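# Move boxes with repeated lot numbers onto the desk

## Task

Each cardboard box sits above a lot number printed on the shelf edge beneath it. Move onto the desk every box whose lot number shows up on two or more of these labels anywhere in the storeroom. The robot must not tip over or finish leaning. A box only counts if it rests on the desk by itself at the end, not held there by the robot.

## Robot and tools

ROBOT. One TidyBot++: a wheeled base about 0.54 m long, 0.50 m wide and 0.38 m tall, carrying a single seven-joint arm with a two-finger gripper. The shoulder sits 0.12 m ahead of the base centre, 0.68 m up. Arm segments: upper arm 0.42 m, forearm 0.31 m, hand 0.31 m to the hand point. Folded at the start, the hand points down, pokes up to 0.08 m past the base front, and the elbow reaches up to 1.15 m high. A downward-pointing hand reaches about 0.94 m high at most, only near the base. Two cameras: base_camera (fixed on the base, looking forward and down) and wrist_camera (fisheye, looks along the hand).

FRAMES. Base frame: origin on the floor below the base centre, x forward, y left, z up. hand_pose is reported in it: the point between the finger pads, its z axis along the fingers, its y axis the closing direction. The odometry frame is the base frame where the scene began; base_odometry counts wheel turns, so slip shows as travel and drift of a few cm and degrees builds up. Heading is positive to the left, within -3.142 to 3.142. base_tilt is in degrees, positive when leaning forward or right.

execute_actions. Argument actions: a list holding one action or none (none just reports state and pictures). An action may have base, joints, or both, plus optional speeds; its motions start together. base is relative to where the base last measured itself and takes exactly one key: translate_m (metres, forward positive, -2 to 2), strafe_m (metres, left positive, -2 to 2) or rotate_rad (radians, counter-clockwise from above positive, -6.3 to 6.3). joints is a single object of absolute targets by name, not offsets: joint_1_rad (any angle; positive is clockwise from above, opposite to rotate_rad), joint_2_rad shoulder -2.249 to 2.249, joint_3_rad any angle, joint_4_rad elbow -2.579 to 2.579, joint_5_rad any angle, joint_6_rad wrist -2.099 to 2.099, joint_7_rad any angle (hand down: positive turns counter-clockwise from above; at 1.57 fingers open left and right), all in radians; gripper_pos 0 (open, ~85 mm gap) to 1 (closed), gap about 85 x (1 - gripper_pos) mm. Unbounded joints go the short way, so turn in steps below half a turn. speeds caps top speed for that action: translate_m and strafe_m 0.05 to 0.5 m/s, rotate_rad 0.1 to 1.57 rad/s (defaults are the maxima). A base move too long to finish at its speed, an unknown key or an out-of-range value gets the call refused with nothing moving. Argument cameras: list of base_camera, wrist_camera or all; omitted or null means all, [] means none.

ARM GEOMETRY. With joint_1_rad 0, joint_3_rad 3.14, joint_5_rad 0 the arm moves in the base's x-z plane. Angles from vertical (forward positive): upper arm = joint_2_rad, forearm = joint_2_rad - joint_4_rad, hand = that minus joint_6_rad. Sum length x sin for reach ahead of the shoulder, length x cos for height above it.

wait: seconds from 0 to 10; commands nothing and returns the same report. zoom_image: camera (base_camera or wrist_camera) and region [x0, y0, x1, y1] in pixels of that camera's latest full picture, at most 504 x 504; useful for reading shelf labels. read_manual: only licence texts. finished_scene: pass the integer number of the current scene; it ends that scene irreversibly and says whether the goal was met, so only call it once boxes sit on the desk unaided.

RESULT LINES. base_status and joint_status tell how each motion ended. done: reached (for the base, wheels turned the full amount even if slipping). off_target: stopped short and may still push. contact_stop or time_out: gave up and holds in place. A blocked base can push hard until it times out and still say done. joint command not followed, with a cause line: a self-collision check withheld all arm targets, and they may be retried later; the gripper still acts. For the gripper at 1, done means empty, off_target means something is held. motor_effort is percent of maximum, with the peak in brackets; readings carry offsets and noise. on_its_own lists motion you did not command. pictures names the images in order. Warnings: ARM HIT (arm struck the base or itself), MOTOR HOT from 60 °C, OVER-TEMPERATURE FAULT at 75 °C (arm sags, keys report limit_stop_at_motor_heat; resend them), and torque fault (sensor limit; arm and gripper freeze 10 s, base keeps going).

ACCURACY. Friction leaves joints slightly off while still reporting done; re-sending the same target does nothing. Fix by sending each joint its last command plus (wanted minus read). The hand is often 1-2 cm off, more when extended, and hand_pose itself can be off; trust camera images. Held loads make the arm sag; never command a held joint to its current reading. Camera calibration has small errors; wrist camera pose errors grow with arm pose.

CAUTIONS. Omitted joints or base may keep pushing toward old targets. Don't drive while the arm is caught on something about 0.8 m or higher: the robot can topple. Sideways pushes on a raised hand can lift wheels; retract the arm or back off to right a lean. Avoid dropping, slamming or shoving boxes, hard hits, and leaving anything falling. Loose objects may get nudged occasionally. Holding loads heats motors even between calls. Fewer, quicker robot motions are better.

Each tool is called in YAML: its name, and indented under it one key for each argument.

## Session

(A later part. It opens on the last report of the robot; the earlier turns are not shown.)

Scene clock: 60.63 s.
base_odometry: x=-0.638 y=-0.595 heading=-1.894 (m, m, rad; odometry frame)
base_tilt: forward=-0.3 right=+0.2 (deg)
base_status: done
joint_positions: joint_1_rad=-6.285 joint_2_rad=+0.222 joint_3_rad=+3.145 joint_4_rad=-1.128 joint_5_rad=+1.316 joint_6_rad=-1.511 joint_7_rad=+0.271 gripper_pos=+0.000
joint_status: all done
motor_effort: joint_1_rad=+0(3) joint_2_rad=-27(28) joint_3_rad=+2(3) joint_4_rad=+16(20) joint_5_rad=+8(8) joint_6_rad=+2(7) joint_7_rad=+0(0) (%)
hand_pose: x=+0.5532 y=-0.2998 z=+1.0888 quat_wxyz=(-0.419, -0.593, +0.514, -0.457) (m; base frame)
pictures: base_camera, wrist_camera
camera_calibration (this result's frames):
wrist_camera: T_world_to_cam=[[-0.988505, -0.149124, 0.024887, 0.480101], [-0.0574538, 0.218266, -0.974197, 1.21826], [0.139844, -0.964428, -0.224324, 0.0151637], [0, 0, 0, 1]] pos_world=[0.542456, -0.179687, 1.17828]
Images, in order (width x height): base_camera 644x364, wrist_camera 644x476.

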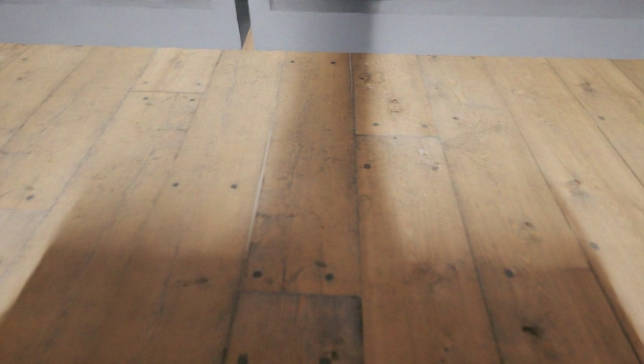

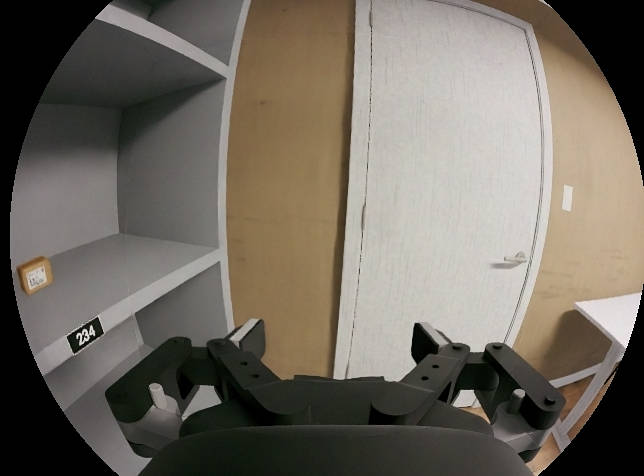

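execute_actions:
  actions:
    - {"base":{"translate_m":0.44},"speeds":{"translate_m":0.3}}

Scene clock: 63.20 s.
base_odometry: x=-0.778 y=-1.012 heading=-1.894 (m, m, rad; odometry frame)
base_tilt: forward=-0.2 right=+0.2 (deg)
base_status: done
joint_positions: joint_1_rad=-6.285 joint_2_rad=+0.230 joint_3_rad=+3.146 joint_4_rad=-1.126 joint_5_rad=+1.316 joint_6_rad=-1.512 joint_7_rad=+0.271 gripper_pos=+0.000
joint_status: not commanded
motor_effort: joint_1_rad=+0(1) joint_2_rad=-28(29) joint_3_rad=+1(2) joint_4_rad=+17(17) joint_5_rad=+8(8) joint_6_rad=+2(2) joint_7_rad=+0(0) (%)
hand_pose: x=+0.5558 y=-0.3003 z=+1.0860 quat_wxyz=(-0.421, -0.594, +0.513, -0.455) (m; base frame)
pictures: base_camera, wrist_camera
camera_calibration (this result's frames):
wrist_camera: T_world_to_cam=[[-0.988635, -0.14706, 0.0311967, 0.476553], [-0.0631907, 0.218221, -0.973851, 1.21858], [0.136407, -0.964755, -0.225034, 0.0162497], [0, 0, 0, 1]] pos_world=[0.545923, -0.18016, 1.1755]
Images, in order (width x height): base_camera 644x364, wrist_camera 644x476.

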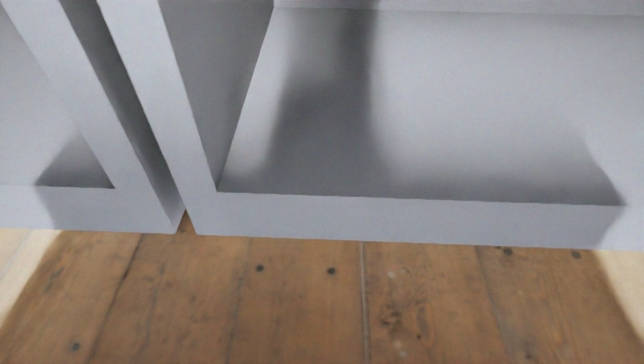

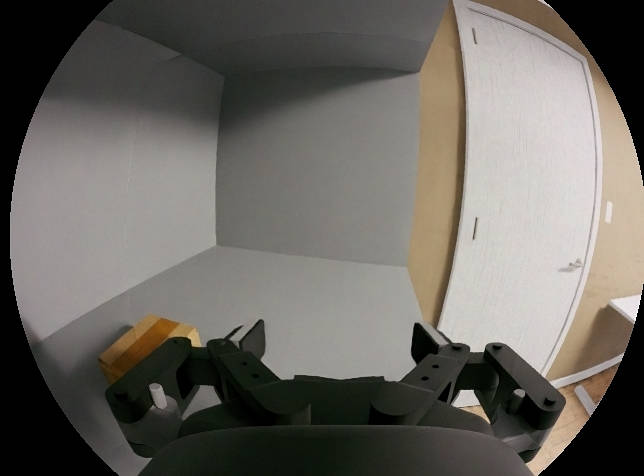

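execute_actions:
  actions:
    - {"base":{"translate_m":0.148},"joints":{"joint_1_rad":0.065},"speeds":{"translate_m":0.15}}

Scene clock: 66.03 s.
base_odometry: x=-0.824 y=-1.153 heading=-1.893 (m, m, rad; odometry frame)
base_tilt: forward=-0.3 right=+0.2 (deg)
base_status: done
joint_positions: joint_1_rad=-6.238 joint_2_rad=+0.233 joint_3_rad=+3.151 joint_4_rad=-1.125 joint_5_rad=+1.316 joint_6_rad=-1.512 joint_7_rad=+0.271 gripper_pos=+0.000
joint_status: all done
motor_effort: joint_1_rad=+0(1) joint_2_rad=-27(30) joint_3_rad=+2(3) joint_4_rad=+16(17) joint_5_rad=+8(8) joint_6_rad=+1(2) joint_7_rad=+0(0) (%)
hand_pose: x=+0.5410 y=-0.3220 z=+1.0852 quat_wxyz=(-0.433, -0.581, +0.527, -0.443) (m; base frame)
pictures: base_camera, wrist_camera
camera_calibration (this result's frames):
wrist_camera: T_world_to_cam=[[-0.994813, -0.0959785, 0.0337011, 0.475859], [-0.0542488, 0.220311, -0.97392, 1.21751], [0.0860507, -0.970696, -0.224375, 0.0218334], [0, 0, 0, 1]] pos_world=[0.53756, -0.201365, 1.17462]
Images, in order (width x height): base_camera 644x364, wrist_camera 644x476.

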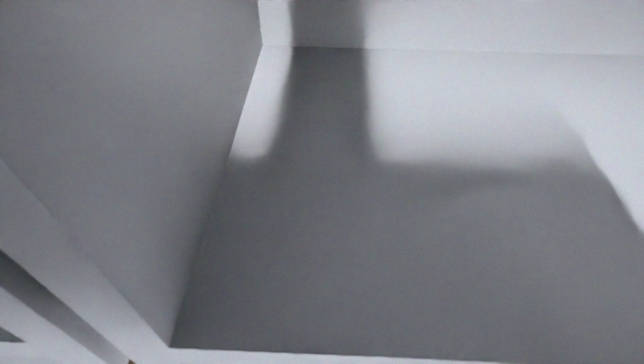

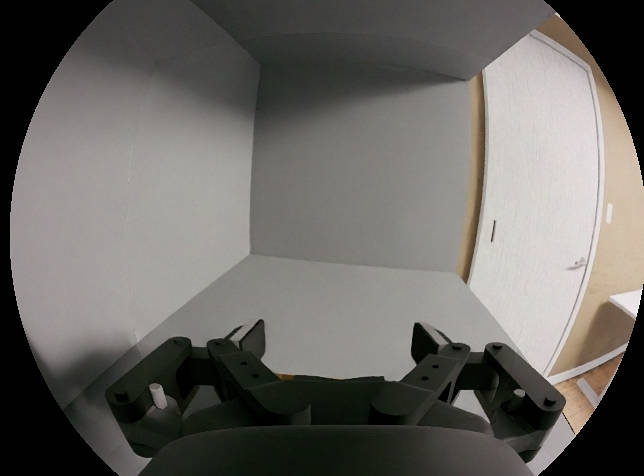

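execute_actions:
  actions:
    - {"joints":{"joint_5_rad":1.21,"joint_6_rad":-1.42}}
  cameras: ["wrist_camera"]

Scene clock: 66.97 s.
base_odometry: x=-0.824 y=-1.153 heading=-1.893 (m, m, rad; odometry frame)
base_tilt: forward=-0.3 right=+0.2 (deg)
base_status: not commanded
joint_positions: joint_1_rad=-6.238 joint_2_rad=+0.235 joint_3_rad=+3.151 joint_4_rad=-1.123 joint_5_rad=+1.218 joint_6_rad=-1.431 joint_7_rad=+0.271 gripper_pos=+0.000
joint_status: all done
motor_effort: joint_1_rad=+0(1) joint_2_rad=-28(29) joint_3_rad=+1(3) joint_4_rad=+17(18) joint_5_rad=+8(8) joint_6_rad=+2(3) joint_7_rad=+0(0) (%)
hand_pose: x=+0.5729 y=-0.3125 z=+1.0624 quat_wxyz=(-0.381, -0.616, +0.522, -0.451) (m; base frame)
pictures: wrist_camera
camera_calibration (this result's frames):
wrist_camera: T_world_to_cam=[[-0.981382, -0.192001, -0.00509059, 0.512742], [-0.0519045, 0.290633, -0.955426, 1.19601], [0.184922, -0.937373, -0.295188, 0.052202], [0, 0, 0, 1]] pos_world=[0.55562, -0.20022, 1.16072]
Images, in order (width x height): wrist_camera 644x476.

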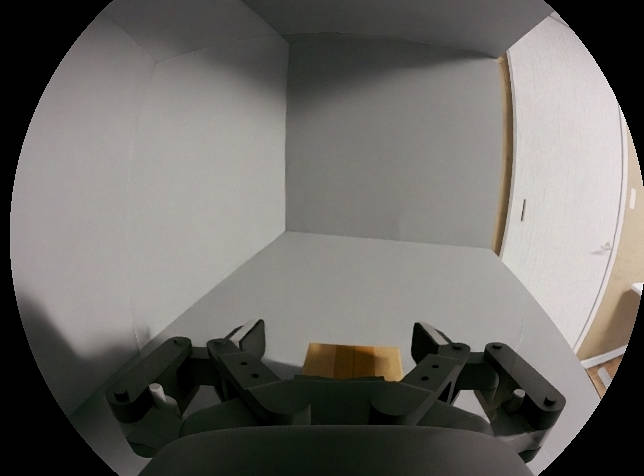

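execute_actions:
  actions:
    - {"base":{"strafe_m":0.02},"joints":{"joint_5_rad":1.15,"joint_6_rad":-1.50},"speeds":{"strafe_m":0.08}}
  cameras: ["wrist_camera"]

Scene clock: 68.40 s.
base_odometry: x=-0.805 y=-1.159 heading=-1.894 (m, m, rad; odometry frame)
base_tilt: forward=-0.3 right=+0.2 (deg)
base_status: done
joint_positions: joint_1_rad=-6.236 joint_2_rad=+0.235 joint_3_rad=+3.152 joint_4_rad=-1.123 joint_5_rad=+1.164 joint_6_rad=-1.487 joint_7_rad=+0.271 gripper_pos=+0.000
joint_status: all done
motor_effort: joint_1_rad=+0(2) joint_2_rad=-27(29) joint_3_rad=+2(3) joint_4_rad=+17(17) joint_5_rad=+8(8) joint_6_rad=+2(3) joint_7_rad=+0(0) (%)
hand_pose: x=+0.5588 y=-0.3087 z=+1.0433 quat_wxyz=(-0.375, -0.620, +0.546, -0.420) (m; base frame)
pictures: wrist_camera
camera_calibration (this result's frames):
wrist_camera: T_world_to_cam=[[-0.988668, -0.150121, 0.000341098, 0.510869], [-0.0539967, 0.353489, -0.933879, 1.17394], [0.140075, -0.923314, -0.357589, 0.14723], [0, 0, 0, 1]] pos_world=[0.547845, -0.202341, 1.14879]
Images, in order (width x height): wrist_camera 644x476.

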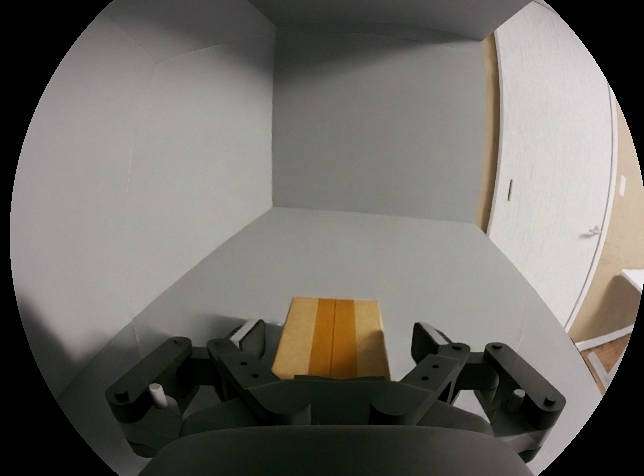

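execute_actions:
  actions:
    - {"joints":{"joint_5_rad":1.068}}
  cameras: ["wrist_camera"]

Scene clock: 69.23 s.
base_odometry: x=-0.805 y=-1.159 heading=-1.894 (m, m, rad; odometry frame)
base_tilt: forward=-0.3 right=+0.2 (deg)
base_status: not commanded
joint_positions: joint_1_rad=-6.236 joint_2_rad=+0.235 joint_3_rad=+3.152 joint_4_rad=-1.122 joint_5_rad=+1.077 joint_6_rad=-1.487 joint_7_rad=+0.271 gripper_pos=+0.000
joint_status: all done
motor_effort: joint_1_rad=+1(1) joint_2_rad=-27(29) joint_3_rad=+1(2) joint_4_rad=+17(18) joint_5_rad=+7(8) joint_6_rad=+2(2) joint_7_rad=+0(0) (%)
hand_pose: x=+0.5647 y=-0.2972 z=+1.0197 quat_wxyz=(-0.343, -0.640, +0.558, -0.402) (m; base frame)
pictures: wrist_camera
camera_calibration (this result's frames):
wrist_camera: T_world_to_cam=[[-0.985679, -0.16759, -0.0186959, 0.530926], [-0.0561389, 0.430668, -0.900763, 1.13855], [0.159011, -0.886814, -0.433909, 0.226517], [0, 0, 0, 1]] pos_world=[0.551221, -0.200482, 1.13378]
Images, in order (width x height): wrist_camera 644x476.

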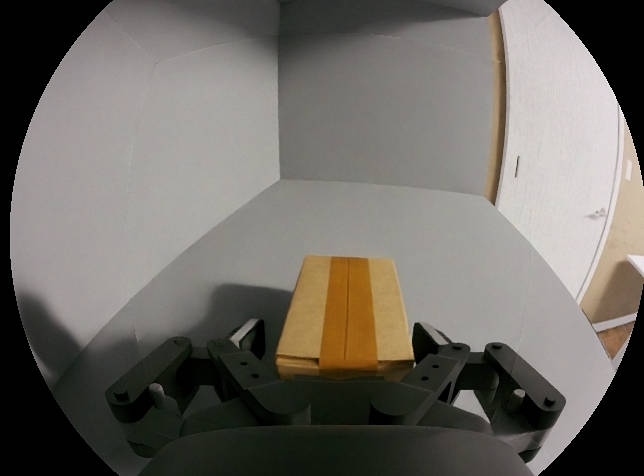

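execute_actions:
  actions:
    - {"joints":{"gripper_pos":1.0}}
  cameras: ["wrist_camera"]

Scene clock: 70.50 s.
base_odometry: x=-0.805 y=-1.159 heading=-1.894 (m, m, rad; odometry frame)
base_tilt: forward=-0.3 right=+0.2 (deg)
base_status: not commanded
joint_positions: joint_1_rad=-6.236 joint_2_rad=+0.235 joint_3_rad=+3.152 joint_4_rad=-1.121 joint_5_rad=+1.077 joint_6_rad=-1.487 joint_7_rad=+0.271 gripper_pos=+0.348
joint_status: gripper_pos off_target (ended at +0.348, target +1.000)
motor_effort: joint_1_rad=+0(2) joint_2_rad=-28(28) joint_3_rad=+2(2) joint_4_rad=+18(18) joint_5_rad=+8(8) joint_6_rad=+2(2) joint_7_rad=+0(0) (%)
hand_pose: x=+0.5647 y=-0.2972 z=+1.0201 quat_wxyz=(-0.343, -0.639, +0.559, -0.402) (m; base frame)
pictures: wrist_camera
camera_calibration (this result's frames):
wrist_camera: T_world_to_cam=[[-0.985661, -0.167567, -0.019824, 0.532153], [-0.0550883, 0.430614, -0.900853, 1.13842], [0.15949, -0.886844, -0.433671, 0.226163], [0, 0, 0, 1]] pos_world=[0.551166, -0.200479, 1.13418]
Images, in order (width x height): wrist_camera 644x476.

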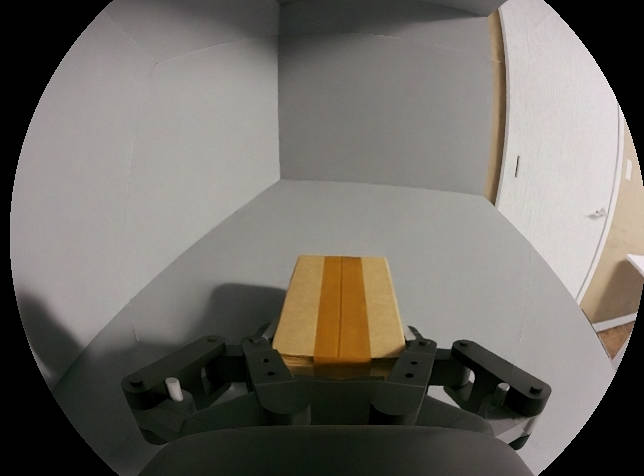

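execute_actions:
  actions:
    - {"base":{"translate_m":-0.45},"joints":{"joint_5_rad":1.27}}
  cameras: ["wrist_camera"]

execute_actions:
  actions:
    - {"base":{"translate_m":-1.42},"joints":{"joint_1_rad":1.59,"joint_2_rad":-0.07,"joint_3_rad":3.13,"joint_4_rad":-2.0,"joint_5_rad":-0.02,"joint_6_rad":-0.065,"joint_7_rad":1.59}}

Scene clock: 73.53 s.
base_odometry: x=-0.662 y=-0.733 heading=-1.894 (m, m, rad; odometry frame)
base_tilt: forward=-0.2 right=+0.2 (deg)
base_status: done
joint_positions: joint_1_rad=-6.234 joint_2_rad=+0.239 joint_3_rad=+3.154 joint_4_rad=-1.118 joint_5_rad=+1.267 joint_6_rad=-1.487 joint_7_rad=+0.271 gripper_pos=+0.348
joint_status: all done
motor_effort: joint_1_rad=+0(3) joint_2_rad=-27(32) joint_3_rad=+1(3) joint_4_rad=+17(18) joint_5_rad=+8(10) joint_6_rad=+2(3) joint_7_rad=+0(0) (%)
hand_pose: x=+0.5521 y=-0.3210 z=+1.0728 quat_wxyz=(-0.413, -0.595, +0.531, -0.441) (m; base frame)
pictures: wrist_camera
camera_calibration (this result's frames):
wrist_camera: T_world_to_cam=[[-0.992167, -0.12348, 0.0189228, 0.492912], [-0.0505927, 0.258688, -0.964635, 1.2062], [0.114218, -0.958036, -0.262909, 0.0489362], [0, 0, 0, 1]] pos_world=[0.544486, -0.204282, 1.16708]
Images, in order (width x height): wrist_camera 644x476.

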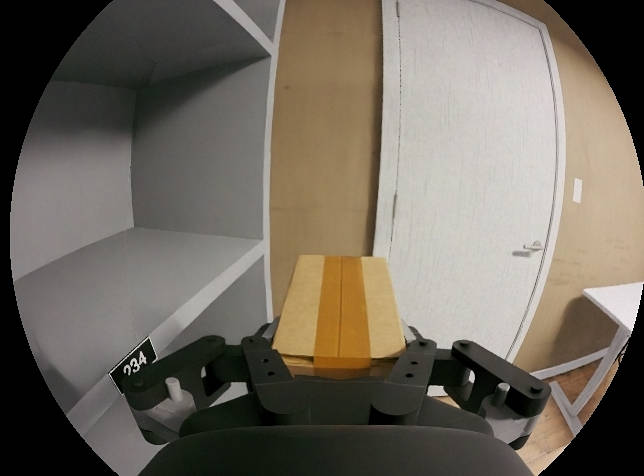

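Scene clock: 77.73 s.
base_odometry: x=-0.212 y=+0.614 heading=-1.894 (m, m, rad; odometry frame)
base_tilt: forward=-0.3 right=+0.2 (deg)
base_status: done
joint_positions: joint_1_rad=-4.712 joint_2_rad=-0.039 joint_3_rad=+3.143 joint_4_rad=-1.989 joint_5_rad=+0.001 joint_6_rad=-0.090 joint_7_rad=+1.568 gripper_pos=+0.348
joint_status: all done
motor_effort: joint_1_rad=+1(3) joint_2_rad=-21(32) joint_3_rad=+0(3) joint_4_rad=+21(22) joint_5_rad=+0(8) joint_6_rad=+8(8) joint_7_rad=+0(1) (%)
hand_pose: x=+0.1196 y=-0.5534 z=+0.8450 quat_wxyz=(-0.370, -0.602, +0.604, -0.370) (m; base frame)
pictures: base_camera, wrist_camera
camera_calibration (this result's frames):
wrist_camera: T_world_to_cam=[[-0.999648, -0.0243962, -0.0104148, 0.119952], [-0.00152734, 0.444906, -0.895576, 1.06349], [0.0264822, -0.895245, -0.444787, 0.0146905], [0, 0, 0, 1]] pos_world=[0.121145, -0.457077, 0.960222]
Images, in order (width x height): base_camera 644x364, wrist_camera 644x476.

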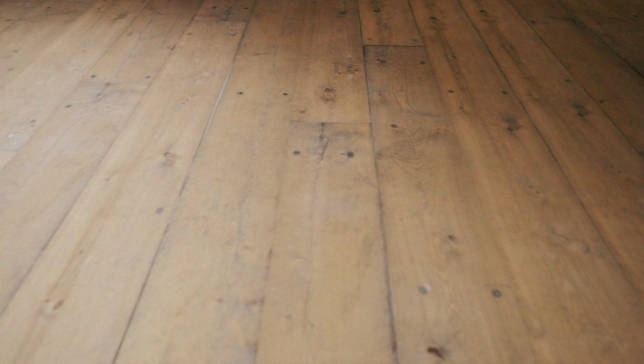

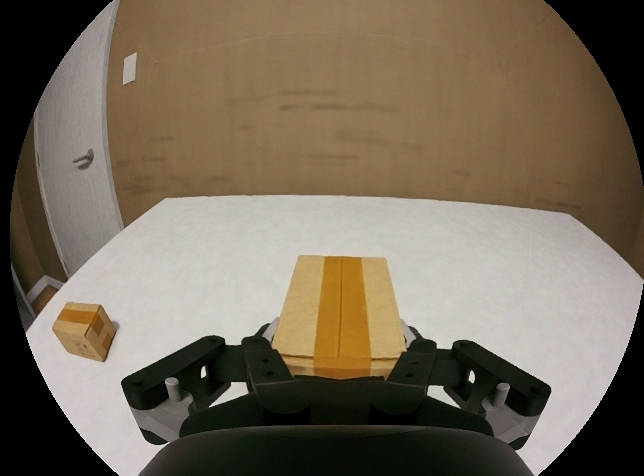

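execute_actions:
  actions:
    - {"joints":{"joint_2_rad":0.195,"joint_4_rad":-2.08,"joint_6_rad":0.255}}
  cameras: []

Scene clock: 79.37 s.
base_odometry: x=-0.212 y=+0.614 heading=-1.894 (m, m, rad; odometry frame)
base_tilt: forward=-0.3 right=+0.3 (deg)
base_status: not commanded
joint_positions: joint_1_rad=-4.712 joint_2_rad=+0.193 joint_3_rad=+3.143 joint_4_rad=-2.073 joint_5_rad=+0.001 joint_6_rad=+0.230 joint_7_rad=+1.568 gripper_pos=+0.348
joint_status: all done
motor_effort: joint_1_rad=+1(0) joint_2_rad=-27(29) joint_3_rad=+0(1) joint_4_rad=+18(21) joint_5_rad=+0(1) joint_6_rad=+9(9) joint_7_rad=+0(0) (%)
hand_pose: x=+0.1196 y=-0.6004 z=+0.7542 quat_wxyz=(-0.371, -0.601, +0.602, -0.372) (m; base frame)
pictures: none
No camera images: the call's "cameras" was empty. Leave "cameras" out to get every camera's image.

execute_actions:
  actions:
    - {"joints":{"joint_2_rad":0.225,"joint_6_rad":0.265}}
  cameras: ["wrist_camera"]

Scene clock: 80.40 s.
base_odometry: x=-0.212 y=+0.614 heading=-1.894 (m, m, rad; odometry frame)
base_tilt: forward=-0.3 right=+0.2 (deg)
base_status: not commanded
joint_positions: joint_1_rad=-4.712 joint_2_rad=+0.202 joint_3_rad=+3.143 joint_4_rad=-2.073 joint_5_rad=+0.001 joint_6_rad=+0.245 joint_7_rad=+1.568 gripper_pos=+0.348
joint_status: all done
motor_effort: joint_1_rad=+0(0) joint_2_rad=-27(27) joint_3_rad=+1(1) joint_4_rad=+18(18) joint_5_rad=+1(1) joint_6_rad=+8(9) joint_7_rad=+0(1) (%)
hand_pose: x=+0.1196 y=-0.6032 z=+0.7524 quat_wxyz=(-0.373, -0.600, +0.602, -0.373) (m; base frame)
pictures: wrist_camera
camera_calibration (this result's frames):
wrist_camera: T_world_to_cam=[[-0.999646, -0.0246863, -0.00996105, 0.117287], [-0.00178553, 0.435528, -0.900173, 1.00057], [0.0265602, -0.899837, -0.435418, -0.0808951], [0, 0, 0, 1]] pos_world=[0.121181, -0.505673, 0.86663]
Images, in order (width x height): wrist_camera 644x476.

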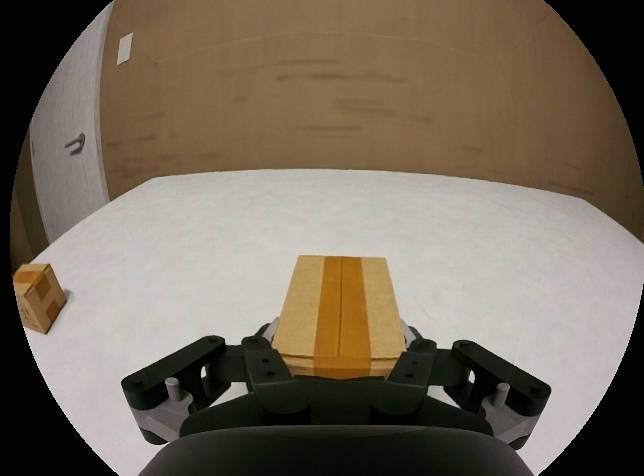

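execute_actions:
  actions:
    - {"joints":{"joint_2_rad":0.245}}
  cameras: []

Scene clock: 81.10 s.
base_odometry: x=-0.212 y=+0.614 heading=-1.894 (m, m, rad; odometry frame)
base_tilt: forward=-0.4 right=+0.3 (deg)
base_status: not commanded
joint_positions: joint_1_rad=-4.712 joint_2_rad=+0.207 joint_3_rad=+3.143 joint_4_rad=-2.073 joint_5_rad=+0.001 joint_6_rad=+0.253 joint_7_rad=+1.568 gripper_pos=+0.348
joint_status: all done
motor_effort: joint_1_rad=+0(0) joint_2_rad=-24(27) joint_3_rad=+0(0) joint_4_rad=+16(17) joint_5_rad=+0(1) joint_6_rad=+6(8) joint_7_rad=+0(1) (%)
hand_pose: x=+0.1196 y=-0.6046 z=+0.7519 quat_wxyz=(-0.374, -0.599, +0.601, -0.374) (m; base frame)
pictures: none
No camera images: the call's "cameras" was empty. Leave "cameras" out to get every camera's image.

execute_actions:
  actions:
    - {"joints":{"joint_2_rad":0.207,"joint_6_rad":0.253,"gripper_pos":0}}
  cameras: []

execute_actions:
  actions:
    - {"base":{"strafe_m":0.3},"joints":{"joint_2_rad":0.0}}
  cameras: ["wrist_camera"]

execute_actions:
  actions:
    - {"base":{"translate_m":-1.58},"joints":{"joint_1_rad":-1.3,"joint_2_rad":-0.6,"joint_4_rad":-1.6,"joint_6_rad":-0.95}}

Scene clock: 82.87 s.
base_odometry: x=-0.212 y=+0.614 heading=-1.894 (m, m, rad; odometry frame)
base_tilt: forward=-0.3 right=+0.2 (deg)
base_status: not commanded
joint_positions: joint_1_rad=-4.712 joint_2_rad=+0.206 joint_3_rad=+3.143 joint_4_rad=-2.073 joint_5_rad=+0.001 joint_6_rad=+0.253 joint_7_rad=+1.568 gripper_pos=+0.000
joint_status: all done
motor_effort: joint_1_rad=+0(0) joint_2_rad=-26(26) joint_3_rad=+0(0) joint_4_rad=+17(18) joint_5_rad=+1(1) joint_6_rad=+8(8) joint_7_rad=+0(1) (%)
hand_pose: x=+0.1196 y=-0.6045 z=+0.7521 quat_wxyz=(-0.374, -0.599, +0.601, -0.374) (m; base frame)
pictures: none
No camera images: the call's "cameras" was empty. Leave "cameras" out to get every camera's image.

Scene clock: 84.80 s.
base_odometry: x=+0.073 y=+0.519 heading=-1.893 (m, m, rad; odometry frame)
base_tilt: forward=-0.3 right=+0.3 (deg)
base_status: done
joint_positions: joint_1_rad=-4.712 joint_2_rad=+0.005 joint_3_rad=+3.143 joint_4_rad=-2.073 joint_5_rad=+0.001 joint_6_rad=+0.253 joint_7_rad=+1.568 gripper_pos=+0.000
joint_status: all done
motor_effort: joint_1_rad=+0(1) joint_2_rad=-21(32) joint_3_rad=+0(0) joint_4_rad=+20(20) joint_5_rad=+0(0) joint_6_rad=+8(9) joint_7_rad=+0(0) (%)
hand_pose: x=+0.1198 y=-0.5782 z=+0.8713 quat_wxyz=(-0.432, -0.559, +0.560, -0.433) (m; base frame)
pictures: wrist_camera
camera_calibration (this result's frames):
wrist_camera: T_world_to_cam=[[-0.99964, -0.0264126, -0.00470165, 0.113637], [-0.00187034, 0.243439, -0.969914, 1.04645], [0.0267625, -0.969557, -0.243401, -0.214228], [0, 0, 0, 1]] pos_world=[0.121287, -0.459453, 0.963363]
Images, in order (width x height): wrist_camera 644x476.

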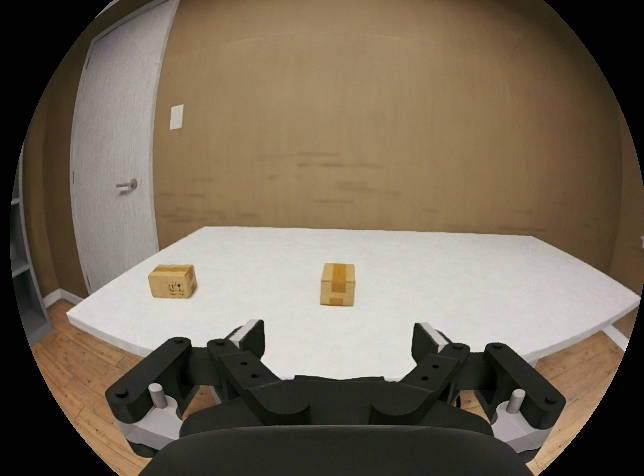

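Scene clock: 89.33 s.
base_odometry: x=+0.574 y=+2.018 heading=-1.893 (m, m, rad; odometry frame)
base_tilt: forward=-0.3 right=+0.2 (deg)
base_status: done
joint_positions: joint_1_rad=-7.558 joint_2_rad=-0.580 joint_3_rad=+3.135 joint_4_rad=-1.617 joint_5_rad=-0.002 joint_6_rad=-0.929 joint_7_rad=+1.568 gripper_pos=+0.000
joint_status: all done
motor_effort: joint_1_rad=+1(3) joint_2_rad=+0(22) joint_3_rad=+1(3) joint_4_rad=+19(21) joint_5_rad=+1(1) joint_6_rad=+8(8) joint_7_rad=+0(0) (%)
hand_pose: x=+0.2098 y=+0.3144 z=+1.0739 quat_wxyz=(+0.331, -0.668, -0.497, -0.445) (m; base frame)
pictures: base_camera, wrist_camera
camera_calibration (this result's frames):
wrist_camera: T_world_to_cam=[[0.965439, -0.26053, -0.00715174, -0.107832], [-0.104643, -0.362348, -0.92615, 1.19079], [0.238699, 0.89489, -0.377088, 0.210985], [0, 0, 0, 1]] pos_world=[0.178351, 0.214576, 1.18163]
Images, in order (width x height): base_camera 644x364, wrist_camera 644x476.

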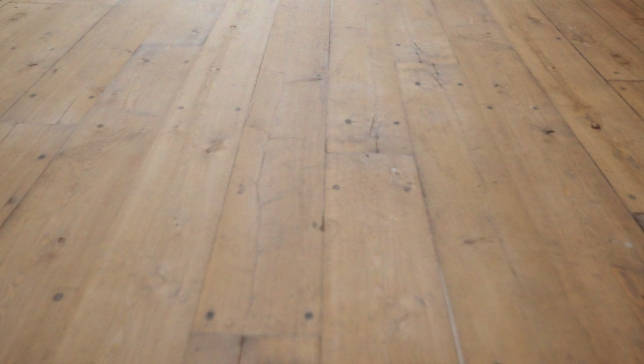

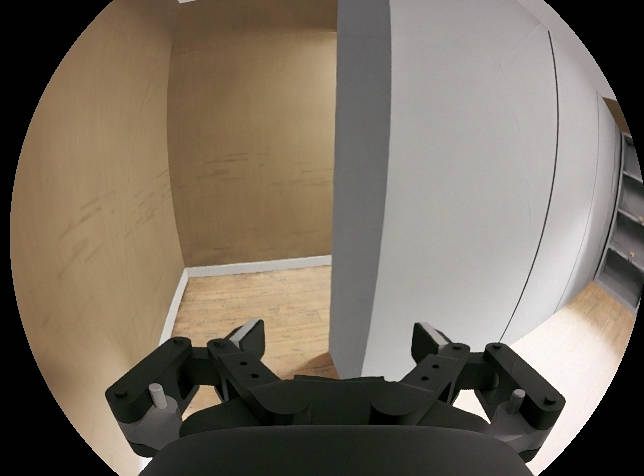

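execute_actions:
  actions:
    - {"base":{"strafe_m":1.8},"joints":{"joint_1_rad":-1.0,"joint_2_rad":-0.6,"joint_4_rad":-2.3,"joint_6_rad":-0.3}}

execute_actions:
  actions:
    - {"joints":{"joint_1_rad":0.5}}
  cameras: ["wrist_camera"]

Scene clock: 94.97 s.
base_odometry: x=+2.281 y=+1.448 heading=-1.893 (m, m, rad; odometry frame)
base_tilt: forward=-0.3 right=+0.2 (deg)
base_status: done
joint_positions: joint_1_rad=-7.310 joint_2_rad=-0.592 joint_3_rad=+3.135 joint_4_rad=-2.286 joint_5_rad=-0.002 joint_6_rad=-0.319 joint_7_rad=+1.568 gripper_pos=+0.000
joint_status: all done
motor_effort: joint_1_rad=+1(1) joint_2_rad=-1(4) joint_3_rad=+1(2) joint_4_rad=+21(23) joint_5_rad=+0(0) joint_6_rad=+8(9) joint_7_rad=+0(0) (%)
hand_pose: x=+0.3009 y=+0.3088 z=+0.8587 quat_wxyz=(+0.264, -0.735, -0.417, -0.465) (m; base frame)
pictures: base_camera, wrist_camera
camera_calibration (this result's frames):
wrist_camera: T_world_to_cam=[[0.871294, -0.490686, -0.00858397, -0.0982134], [-0.213213, -0.362725, -0.907177, 1.01555], [0.442026, 0.792249, -0.420661, 0.121017], [0, 0, 0, 1]] pos_world=[0.248609, 0.224298, 0.97135]
Images, in order (width x height): base_camera 644x364, wrist_camera 644x476.

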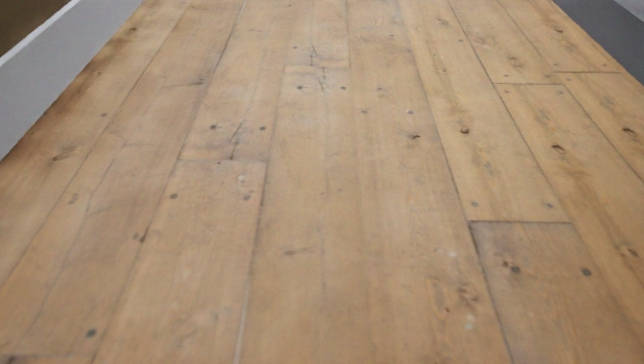

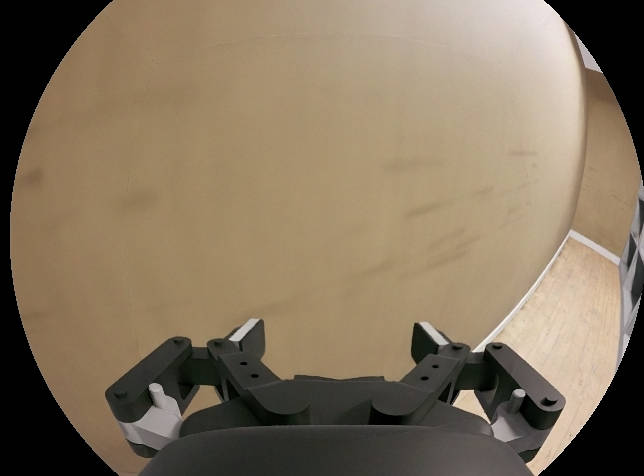

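Scene clock: 97.70 s.
base_odometry: x=+2.281 y=+1.448 heading=-1.893 (m, m, rad; odometry frame)
base_tilt: forward=-0.3 right=+0.2 (deg)
base_status: not commanded
joint_positions: joint_1_rad=-5.808 joint_2_rad=-0.592 joint_3_rad=+3.135 joint_4_rad=-2.286 joint_5_rad=-0.002 joint_6_rad=-0.319 joint_7_rad=+1.568 gripper_pos=+0.000
joint_status: all done
motor_effort: joint_1_rad=+1(0) joint_2_rad=-2(2) joint_3_rad=+2(2) joint_4_rad=+21(21) joint_5_rad=+0(1) joint_6_rad=+8(8) joint_7_rad=+0(0) (%)
hand_pose: x=+0.4396 y=-0.1603 z=+0.8587 quat_wxyz=(-0.125, -0.822, +0.197, -0.520) (m; base frame)
pictures: wrist_camera
camera_calibration (this result's frames):
wrist_camera: T_world_to_cam=[[-0.429725, -0.902919, -0.0085836, 0.0566075], [-0.376504, 0.187813, -0.907177, 1.03498], [0.82072, -0.386605, -0.420661, 0.0759526], [0, 0, 0, 1]] pos_world=[0.351666, -0.113908, 0.97135]
Images, in order (width x height): wrist_camera 644x476.

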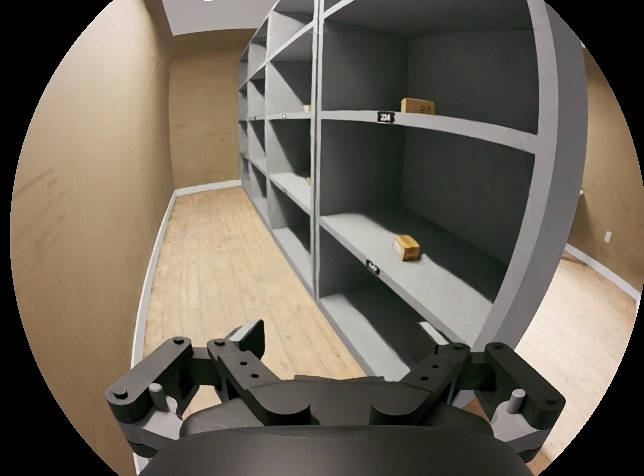

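execute_actions:
  actions:
    - {"base":{"rotate_rad":0.036},"joints":{"joint_1_rad":0.8}}
  cameras: []

execute_actions:
  actions:
    - {"base":{"translate_m":0.82},"joints":{"joint_1_rad":1.59,"joint_2_rad":-0.75,"joint_4_rad":-2.45,"joint_6_rad":-0.45}}

Scene clock: 99.87 s.
base_odometry: x=+2.281 y=+1.448 heading=-1.857 (m, m, rad; odometry frame)
base_tilt: forward=-0.3 right=+0.2 (deg)
base_status: done
joint_positions: joint_1_rad=-5.508 joint_2_rad=-0.592 joint_3_rad=+3.134 joint_4_rad=-2.286 joint_5_rad=-0.002 joint_6_rad=-0.319 joint_7_rad=+1.568 gripper_pos=+0.000
joint_status: all done
motor_effort: joint_1_rad=+1(0) joint_2_rad=-2(3) joint_3_rad=+1(2) joint_4_rad=+21(21) joint_5_rad=+1(1) joint_6_rad=+8(8) joint_7_rad=+0(0) (%)
hand_pose: x=+0.3780 y=-0.2477 z=+0.8587 quat_wxyz=(-0.201, -0.783, +0.318, -0.495) (m; base frame)
pictures: none
No camera images: the call's "cameras" was empty. Leave "cameras" out to get every camera's image.

Scene clock: 102.87 s.
base_odometry: x=+2.050 y=+0.661 heading=-1.857 (m, m, rad; odometry frame)
base_tilt: forward=-0.3 right=+0.2 (deg)
base_status: done
joint_positions: joint_1_rad=-4.717 joint_2_rad=-0.724 joint_3_rad=+3.134 joint_4_rad=-2.432 joint_5_rad=-0.002 joint_6_rad=-0.429 joint_7_rad=+1.568 gripper_pos=+0.000
joint_status: all done
motor_effort: joint_1_rad=+0(0) joint_2_rad=+2(3) joint_3_rad=+1(3) joint_4_rad=+21(22) joint_5_rad=+0(0) joint_6_rad=+7(9) joint_7_rad=+0(0) (%)
hand_pose: x=+0.1242 y=-0.2952 z=+0.7865 quat_wxyz=(-0.339, -0.623, +0.617, -0.341) (m; base frame)
pictures: base_camera, wrist_camera
camera_calibration (this result's frames):
wrist_camera: T_world_to_cam=[[-0.999352, -0.03443, -0.0105256, 0.127283], [-0.00932795, 0.529979, -0.84796, 0.884938], [0.0347736, -0.847312, -0.529956, 0.299784], [0, 0, 0, 1]] pos_world=[0.12503, -0.210605, 0.910603]
Images, in order (width x height): base_camera 644x364, wrist_camera 644x476.

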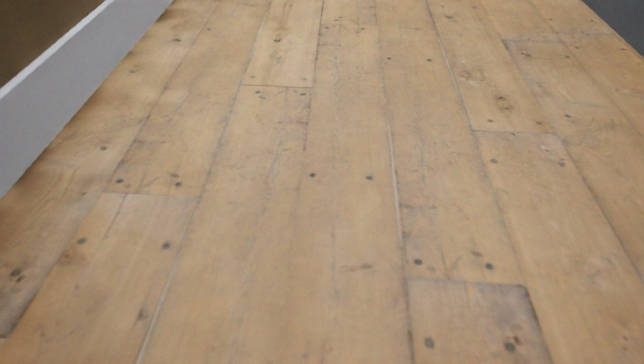

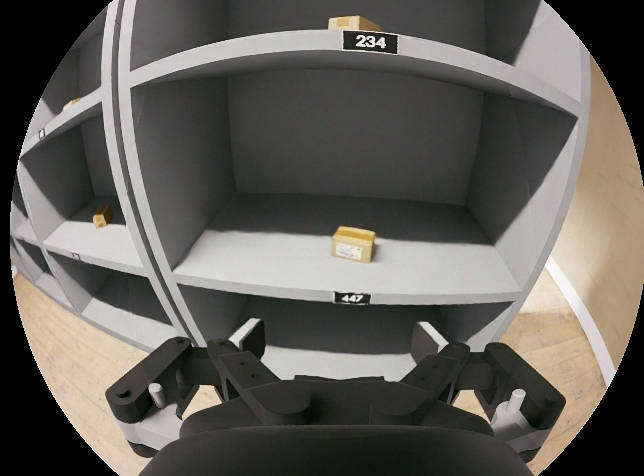

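execute_actions:
  actions:
    - {"base":{"rotate_rad":-0.032}}
  cameras: []

execute_actions:
  actions:
    - {"base":{"translate_m":0.9}}

execute_actions:
  actions:
    - {"base":{"translate_m":0.93}}

Scene clock: 106.50 s.
base_odometry: x=+2.050 y=+0.661 heading=-1.888 (m, m, rad; odometry frame)
base_tilt: forward=-0.3 right=+0.2 (deg)
base_status: done
joint_positions: joint_1_rad=-4.716 joint_2_rad=-0.725 joint_3_rad=+3.134 joint_4_rad=-2.433 joint_5_rad=-0.002 joint_6_rad=-0.429 joint_7_rad=+1.568 gripper_pos=+0.000
joint_status: not commanded
motor_effort: joint_1_rad=+0(1) joint_2_rad=+3(4) joint_3_rad=+1(2) joint_4_rad=+21(21) joint_5_rad=+0(1) joint_6_rad=+7(7) joint_7_rad=+0(0) (%)
hand_pose: x=+0.1237 y=-0.2951 z=+0.7869 quat_wxyz=(-0.339, -0.622, +0.617, -0.342) (m; base frame)
pictures: none
No camera images: the call's "cameras" was empty. Leave "cameras" out to get every camera's image.

Scene clock: 109.67 s.
base_odometry: x=+1.768 y=-0.194 heading=-1.889 (m, m, rad; odometry frame)
base_tilt: forward=-0.3 right=+0.2 (deg)
base_status: done
joint_positions: joint_1_rad=-4.716 joint_2_rad=-0.725 joint_3_rad=+3.134 joint_4_rad=-2.433 joint_5_rad=-0.002 joint_6_rad=-0.429 joint_7_rad=+1.568 gripper_pos=+0.000
joint_status: not commanded
motor_effort: joint_1_rad=+1(1) joint_2_rad=+3(3) joint_3_rad=+2(2) joint_4_rad=+21(21) joint_5_rad=+0(0) joint_6_rad=+7(8) joint_7_rad=+0(0) (%)
hand_pose: x=+0.1237 y=-0.2951 z=+0.7869 quat_wxyz=(-0.339, -0.622, +0.617, -0.342) (m; base frame)
pictures: base_camera, wrist_camera
camera_calibration (this result's frames):
wrist_camera: T_world_to_cam=[[-0.9994, -0.0330149, -0.0104869, 0.127263], [-0.00856788, 0.528919, -0.848629, 0.885246], [0.0335641, -0.84803, -0.528885, 0.299236], [0, 0, 0, 1]] pos_world=[0.124728, -0.210261, 0.910841]
Images, in order (width x height): base_camera 644x364, wrist_camera 644x476.

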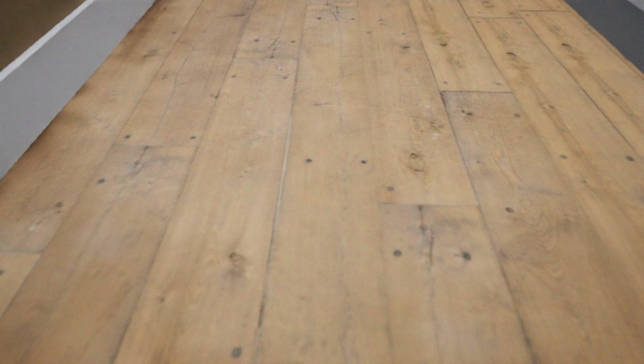

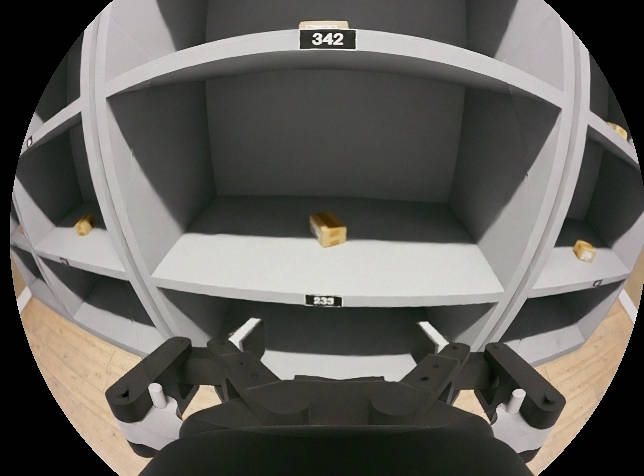

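Scene clock: 112.87 s.
base_odometry: x=+1.477 y=-1.077 heading=-1.889 (m, m, rad; odometry frame)
base_tilt: forward=-0.3 right=+0.2 (deg)
base_status: done
joint_positions: joint_1_rad=-4.716 joint_2_rad=-0.725 joint_3_rad=+3.134 joint_4_rad=-2.433 joint_5_rad=-0.002 joint_6_rad=-0.429 joint_7_rad=+1.568 gripper_pos=+0.000
joint_status: not commanded
motor_effort: joint_1_rad=+0(1) joint_2_rad=+2(3) joint_3_rad=+1(2) joint_4_rad=+20(21) joint_5_rad=+0(0) joint_6_rad=+7(7) joint_7_rad=+0(0) (%)
hand_pose: x=+0.1237 y=-0.2951 z=+0.7869 quat_wxyz=(-0.339, -0.622, +0.617, -0.341) (m; base frame)
pictures: base_camera, wrist_camera
camera_calibration (this result's frames):
wrist_camera: T_world_to_cam=[[-0.9994, -0.033015, -0.010487, 0.127263], [-0.00856839, 0.528935, -0.848619, 0.885231], [0.0335641, -0.84802, -0.5289, 0.29925], [0, 0, 0, 1]] pos_world=[0.124728, -0.210258, 0.910832]
Images, in order (width x height): base_camera 644x364, wrist_camera 644x476.

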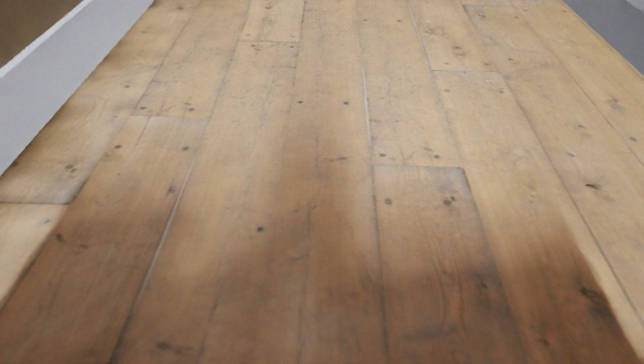

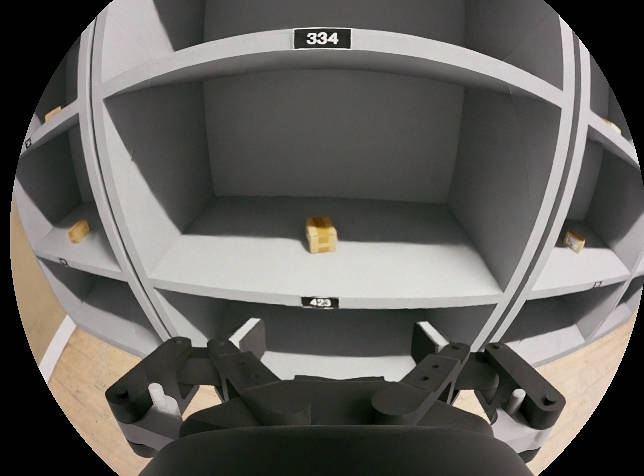

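zoom_image:
  camera: "wrist_camera"
  region: [280, 280, 360, 325]

Region (280, 280, 360, 325) of wrist_camera's 644x476 image, scaled by 6.300; it fills the top 284 rows of this view, and the rest is white.

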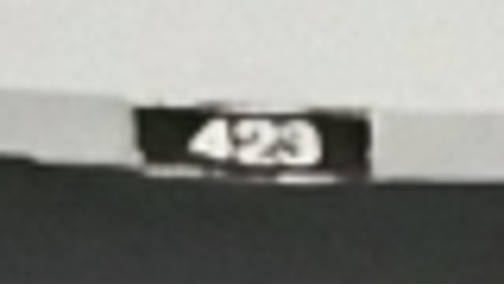

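execute_actions:
  actions:
    - {"base":{"translate_m":0.88}}

Scene clock: 116.23 s.
base_odometry: x=+1.200 y=-1.913 heading=-1.890 (m, m, rad; odometry frame)
base_tilt: forward=-0.3 right=+0.2 (deg)
base_status: done
joint_positions: joint_1_rad=-4.716 joint_2_rad=-0.725 joint_3_rad=+3.134 joint_4_rad=-2.433 joint_5_rad=-0.002 joint_6_rad=-0.429 joint_7_rad=+1.568 gripper_pos=+0.000
joint_status: not commanded
motor_effort: joint_1_rad=+0(1) joint_2_rad=+2(3) joint_3_rad=+2(2) joint_4_rad=+21(21) joint_5_rad=+1(1) joint_6_rad=+7(7) joint_7_rad=+0(0) (%)
hand_pose: x=+0.1237 y=-0.2951 z=+0.7869 quat_wxyz=(-0.339, -0.622, +0.617, -0.341) (m; base frame)
pictures: base_camera, wrist_camera
camera_calibration (this result's frames):
wrist_camera: T_world_to_cam=[[-0.9994, -0.0330151, -0.0104872, 0.127263], [-0.00856888, 0.528947, -0.848612, 0.885221], [0.0335642, -0.848012, -0.528913, 0.29926], [0, 0, 0, 1]] pos_world=[0.124728, -0.210257, 0.910826]
Images, in order (width x height): base_camera 644x364, wrist_camera 644x476.

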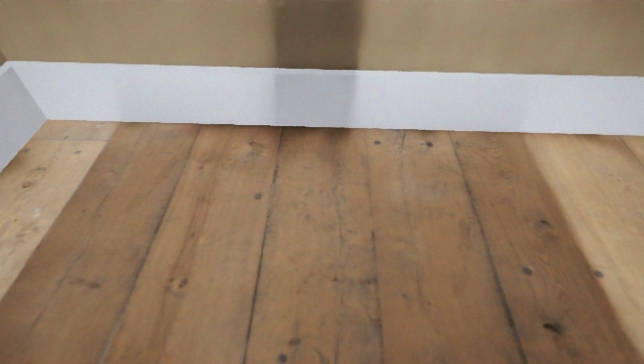

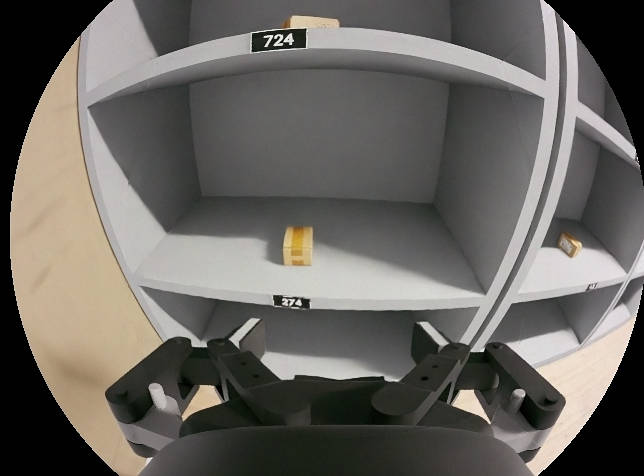

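zoom_image:
  camera: "wrist_camera"
  region: [250, 280, 330, 325]

Region (250, 280, 330, 325) of wrist_camera's 644x476 image, scaled by 6.300; it fills the top 284 rows of this view, and the rest is white.

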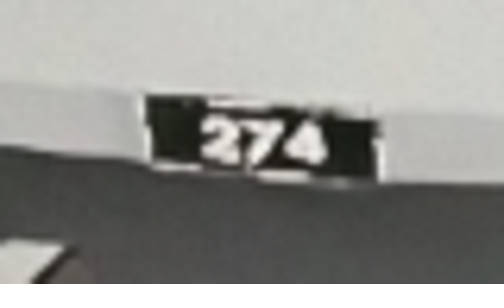

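execute_actions:
  actions:
    - {"base":{"translate_m":-1.81}}

zoom_image:
  camera: "wrist_camera"
  region: [270, 270, 380, 330]

Scene clock: 121.80 s.
base_odometry: x=+1.767 y=-0.194 heading=-1.890 (m, m, rad; odometry frame)
base_tilt: forward=-0.3 right=+0.2 (deg)
base_status: done
joint_positions: joint_1_rad=-4.716 joint_2_rad=-0.728 joint_3_rad=+3.134 joint_4_rad=-2.434 joint_5_rad=-0.002 joint_6_rad=-0.430 joint_7_rad=+1.568 gripper_pos=+0.000
joint_status: not commanded
motor_effort: joint_1_rad=+0(1) joint_2_rad=+2(6) joint_3_rad=+1(3) joint_4_rad=+21(22) joint_5_rad=+1(1) joint_6_rad=+7(8) joint_7_rad=+0(0) (%)
hand_pose: x=+0.1238 y=-0.2943 z=+0.7869 quat_wxyz=(-0.340, -0.622, +0.617, -0.342) (m; base frame)
pictures: base_camera, wrist_camera
camera_calibration (this result's frames):
wrist_camera: T_world_to_cam=[[-0.999398, -0.033098, -0.0103715, 0.127196], [-0.00867568, 0.528055, -0.849166, 0.885092], [0.0335825, -0.848565, -0.528025, 0.299065], [0, 0, 0, 1]] pos_world=[0.124755, -0.209391, 0.910822]
Images, in order (width x height): base_camera 644x364, wrist_camera 644x476.

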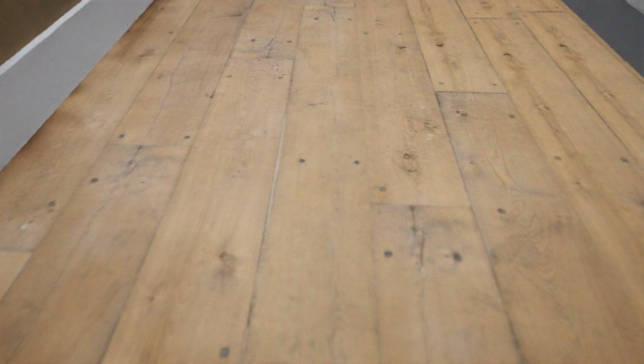

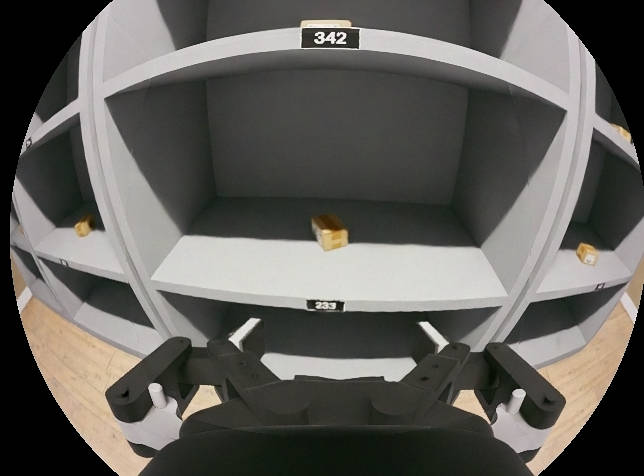

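Region (270, 270, 380, 330) of wrist_camera's 644x476 image, scaled by 4.582; it fills the top 275 rows of this view, and the rest is white.

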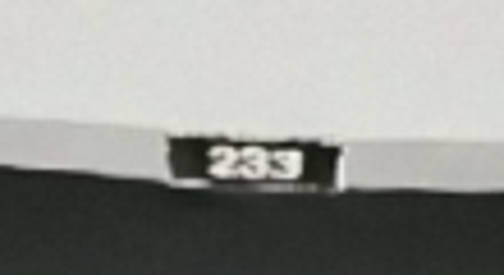

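execute_actions:
  actions:
    - {"base":{"translate_m":-0.55},"joints":{"joint_1_rad":2.09,"joint_2_rad":-0.28,"joint_4_rad":-1.335,"joint_6_rad":-1.0}}
  cameras: ["wrist_camera"]

Scene clock: 127.57 s.
base_odometry: x=+1.940 y=+0.329 heading=-1.890 (m, m, rad; odometry frame)
base_tilt: forward=-0.4 right=+0.2 (deg)
base_status: done
joint_positions: joint_1_rad=-4.218 joint_2_rad=-0.300 joint_3_rad=+3.134 joint_4_rad=-1.351 joint_5_rad=-0.002 joint_6_rad=-0.978 joint_7_rad=+1.568 gripper_pos=+0.000
joint_status: all done
motor_effort: joint_1_rad=+0(0) joint_2_rad=-9(11) joint_3_rad=+1(3) joint_4_rad=+19(21) joint_5_rad=+1(1) joint_6_rad=+8(8) joint_7_rad=+0(0) (%)
hand_pose: x=-0.0790 y=-0.3792 z=+1.1022 quat_wxyz=(-0.452, -0.437, +0.728, -0.273) (m; base frame)
pictures: wrist_camera
camera_calibration (this result's frames):
wrist_camera: T_world_to_cam=[[-0.895581, 0.444783, -0.0101727, 0.114243], [0.201559, 0.385248, -0.900532, 1.21488], [-0.396622, -0.80855, -0.43467, 0.278631], [0, 0, 0, 1]] pos_world=[-0.0320459, -0.293557, 1.21632]
Images, in order (width x height): wrist_camera 644x476.

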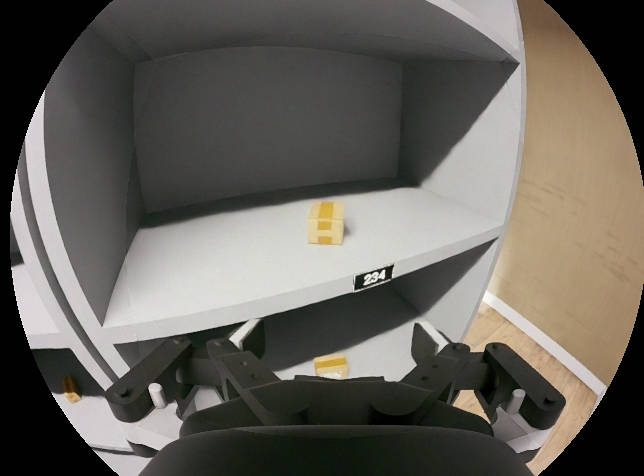

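zoom_image:
  camera: "wrist_camera"
  region: [290, 190, 370, 260]

Region (290, 190, 370, 260) of wrist_camera's 644x476 image, scaled by 6.300; it fills the top 441 rows of this view, and the rest is white.

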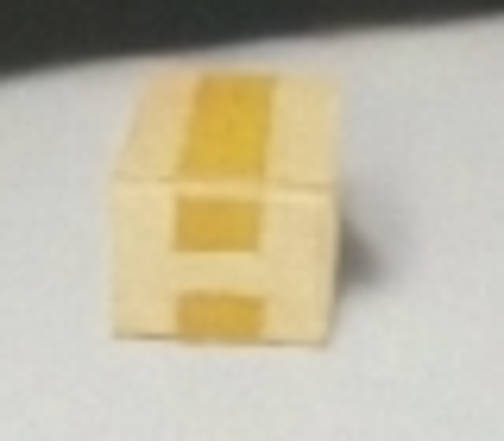

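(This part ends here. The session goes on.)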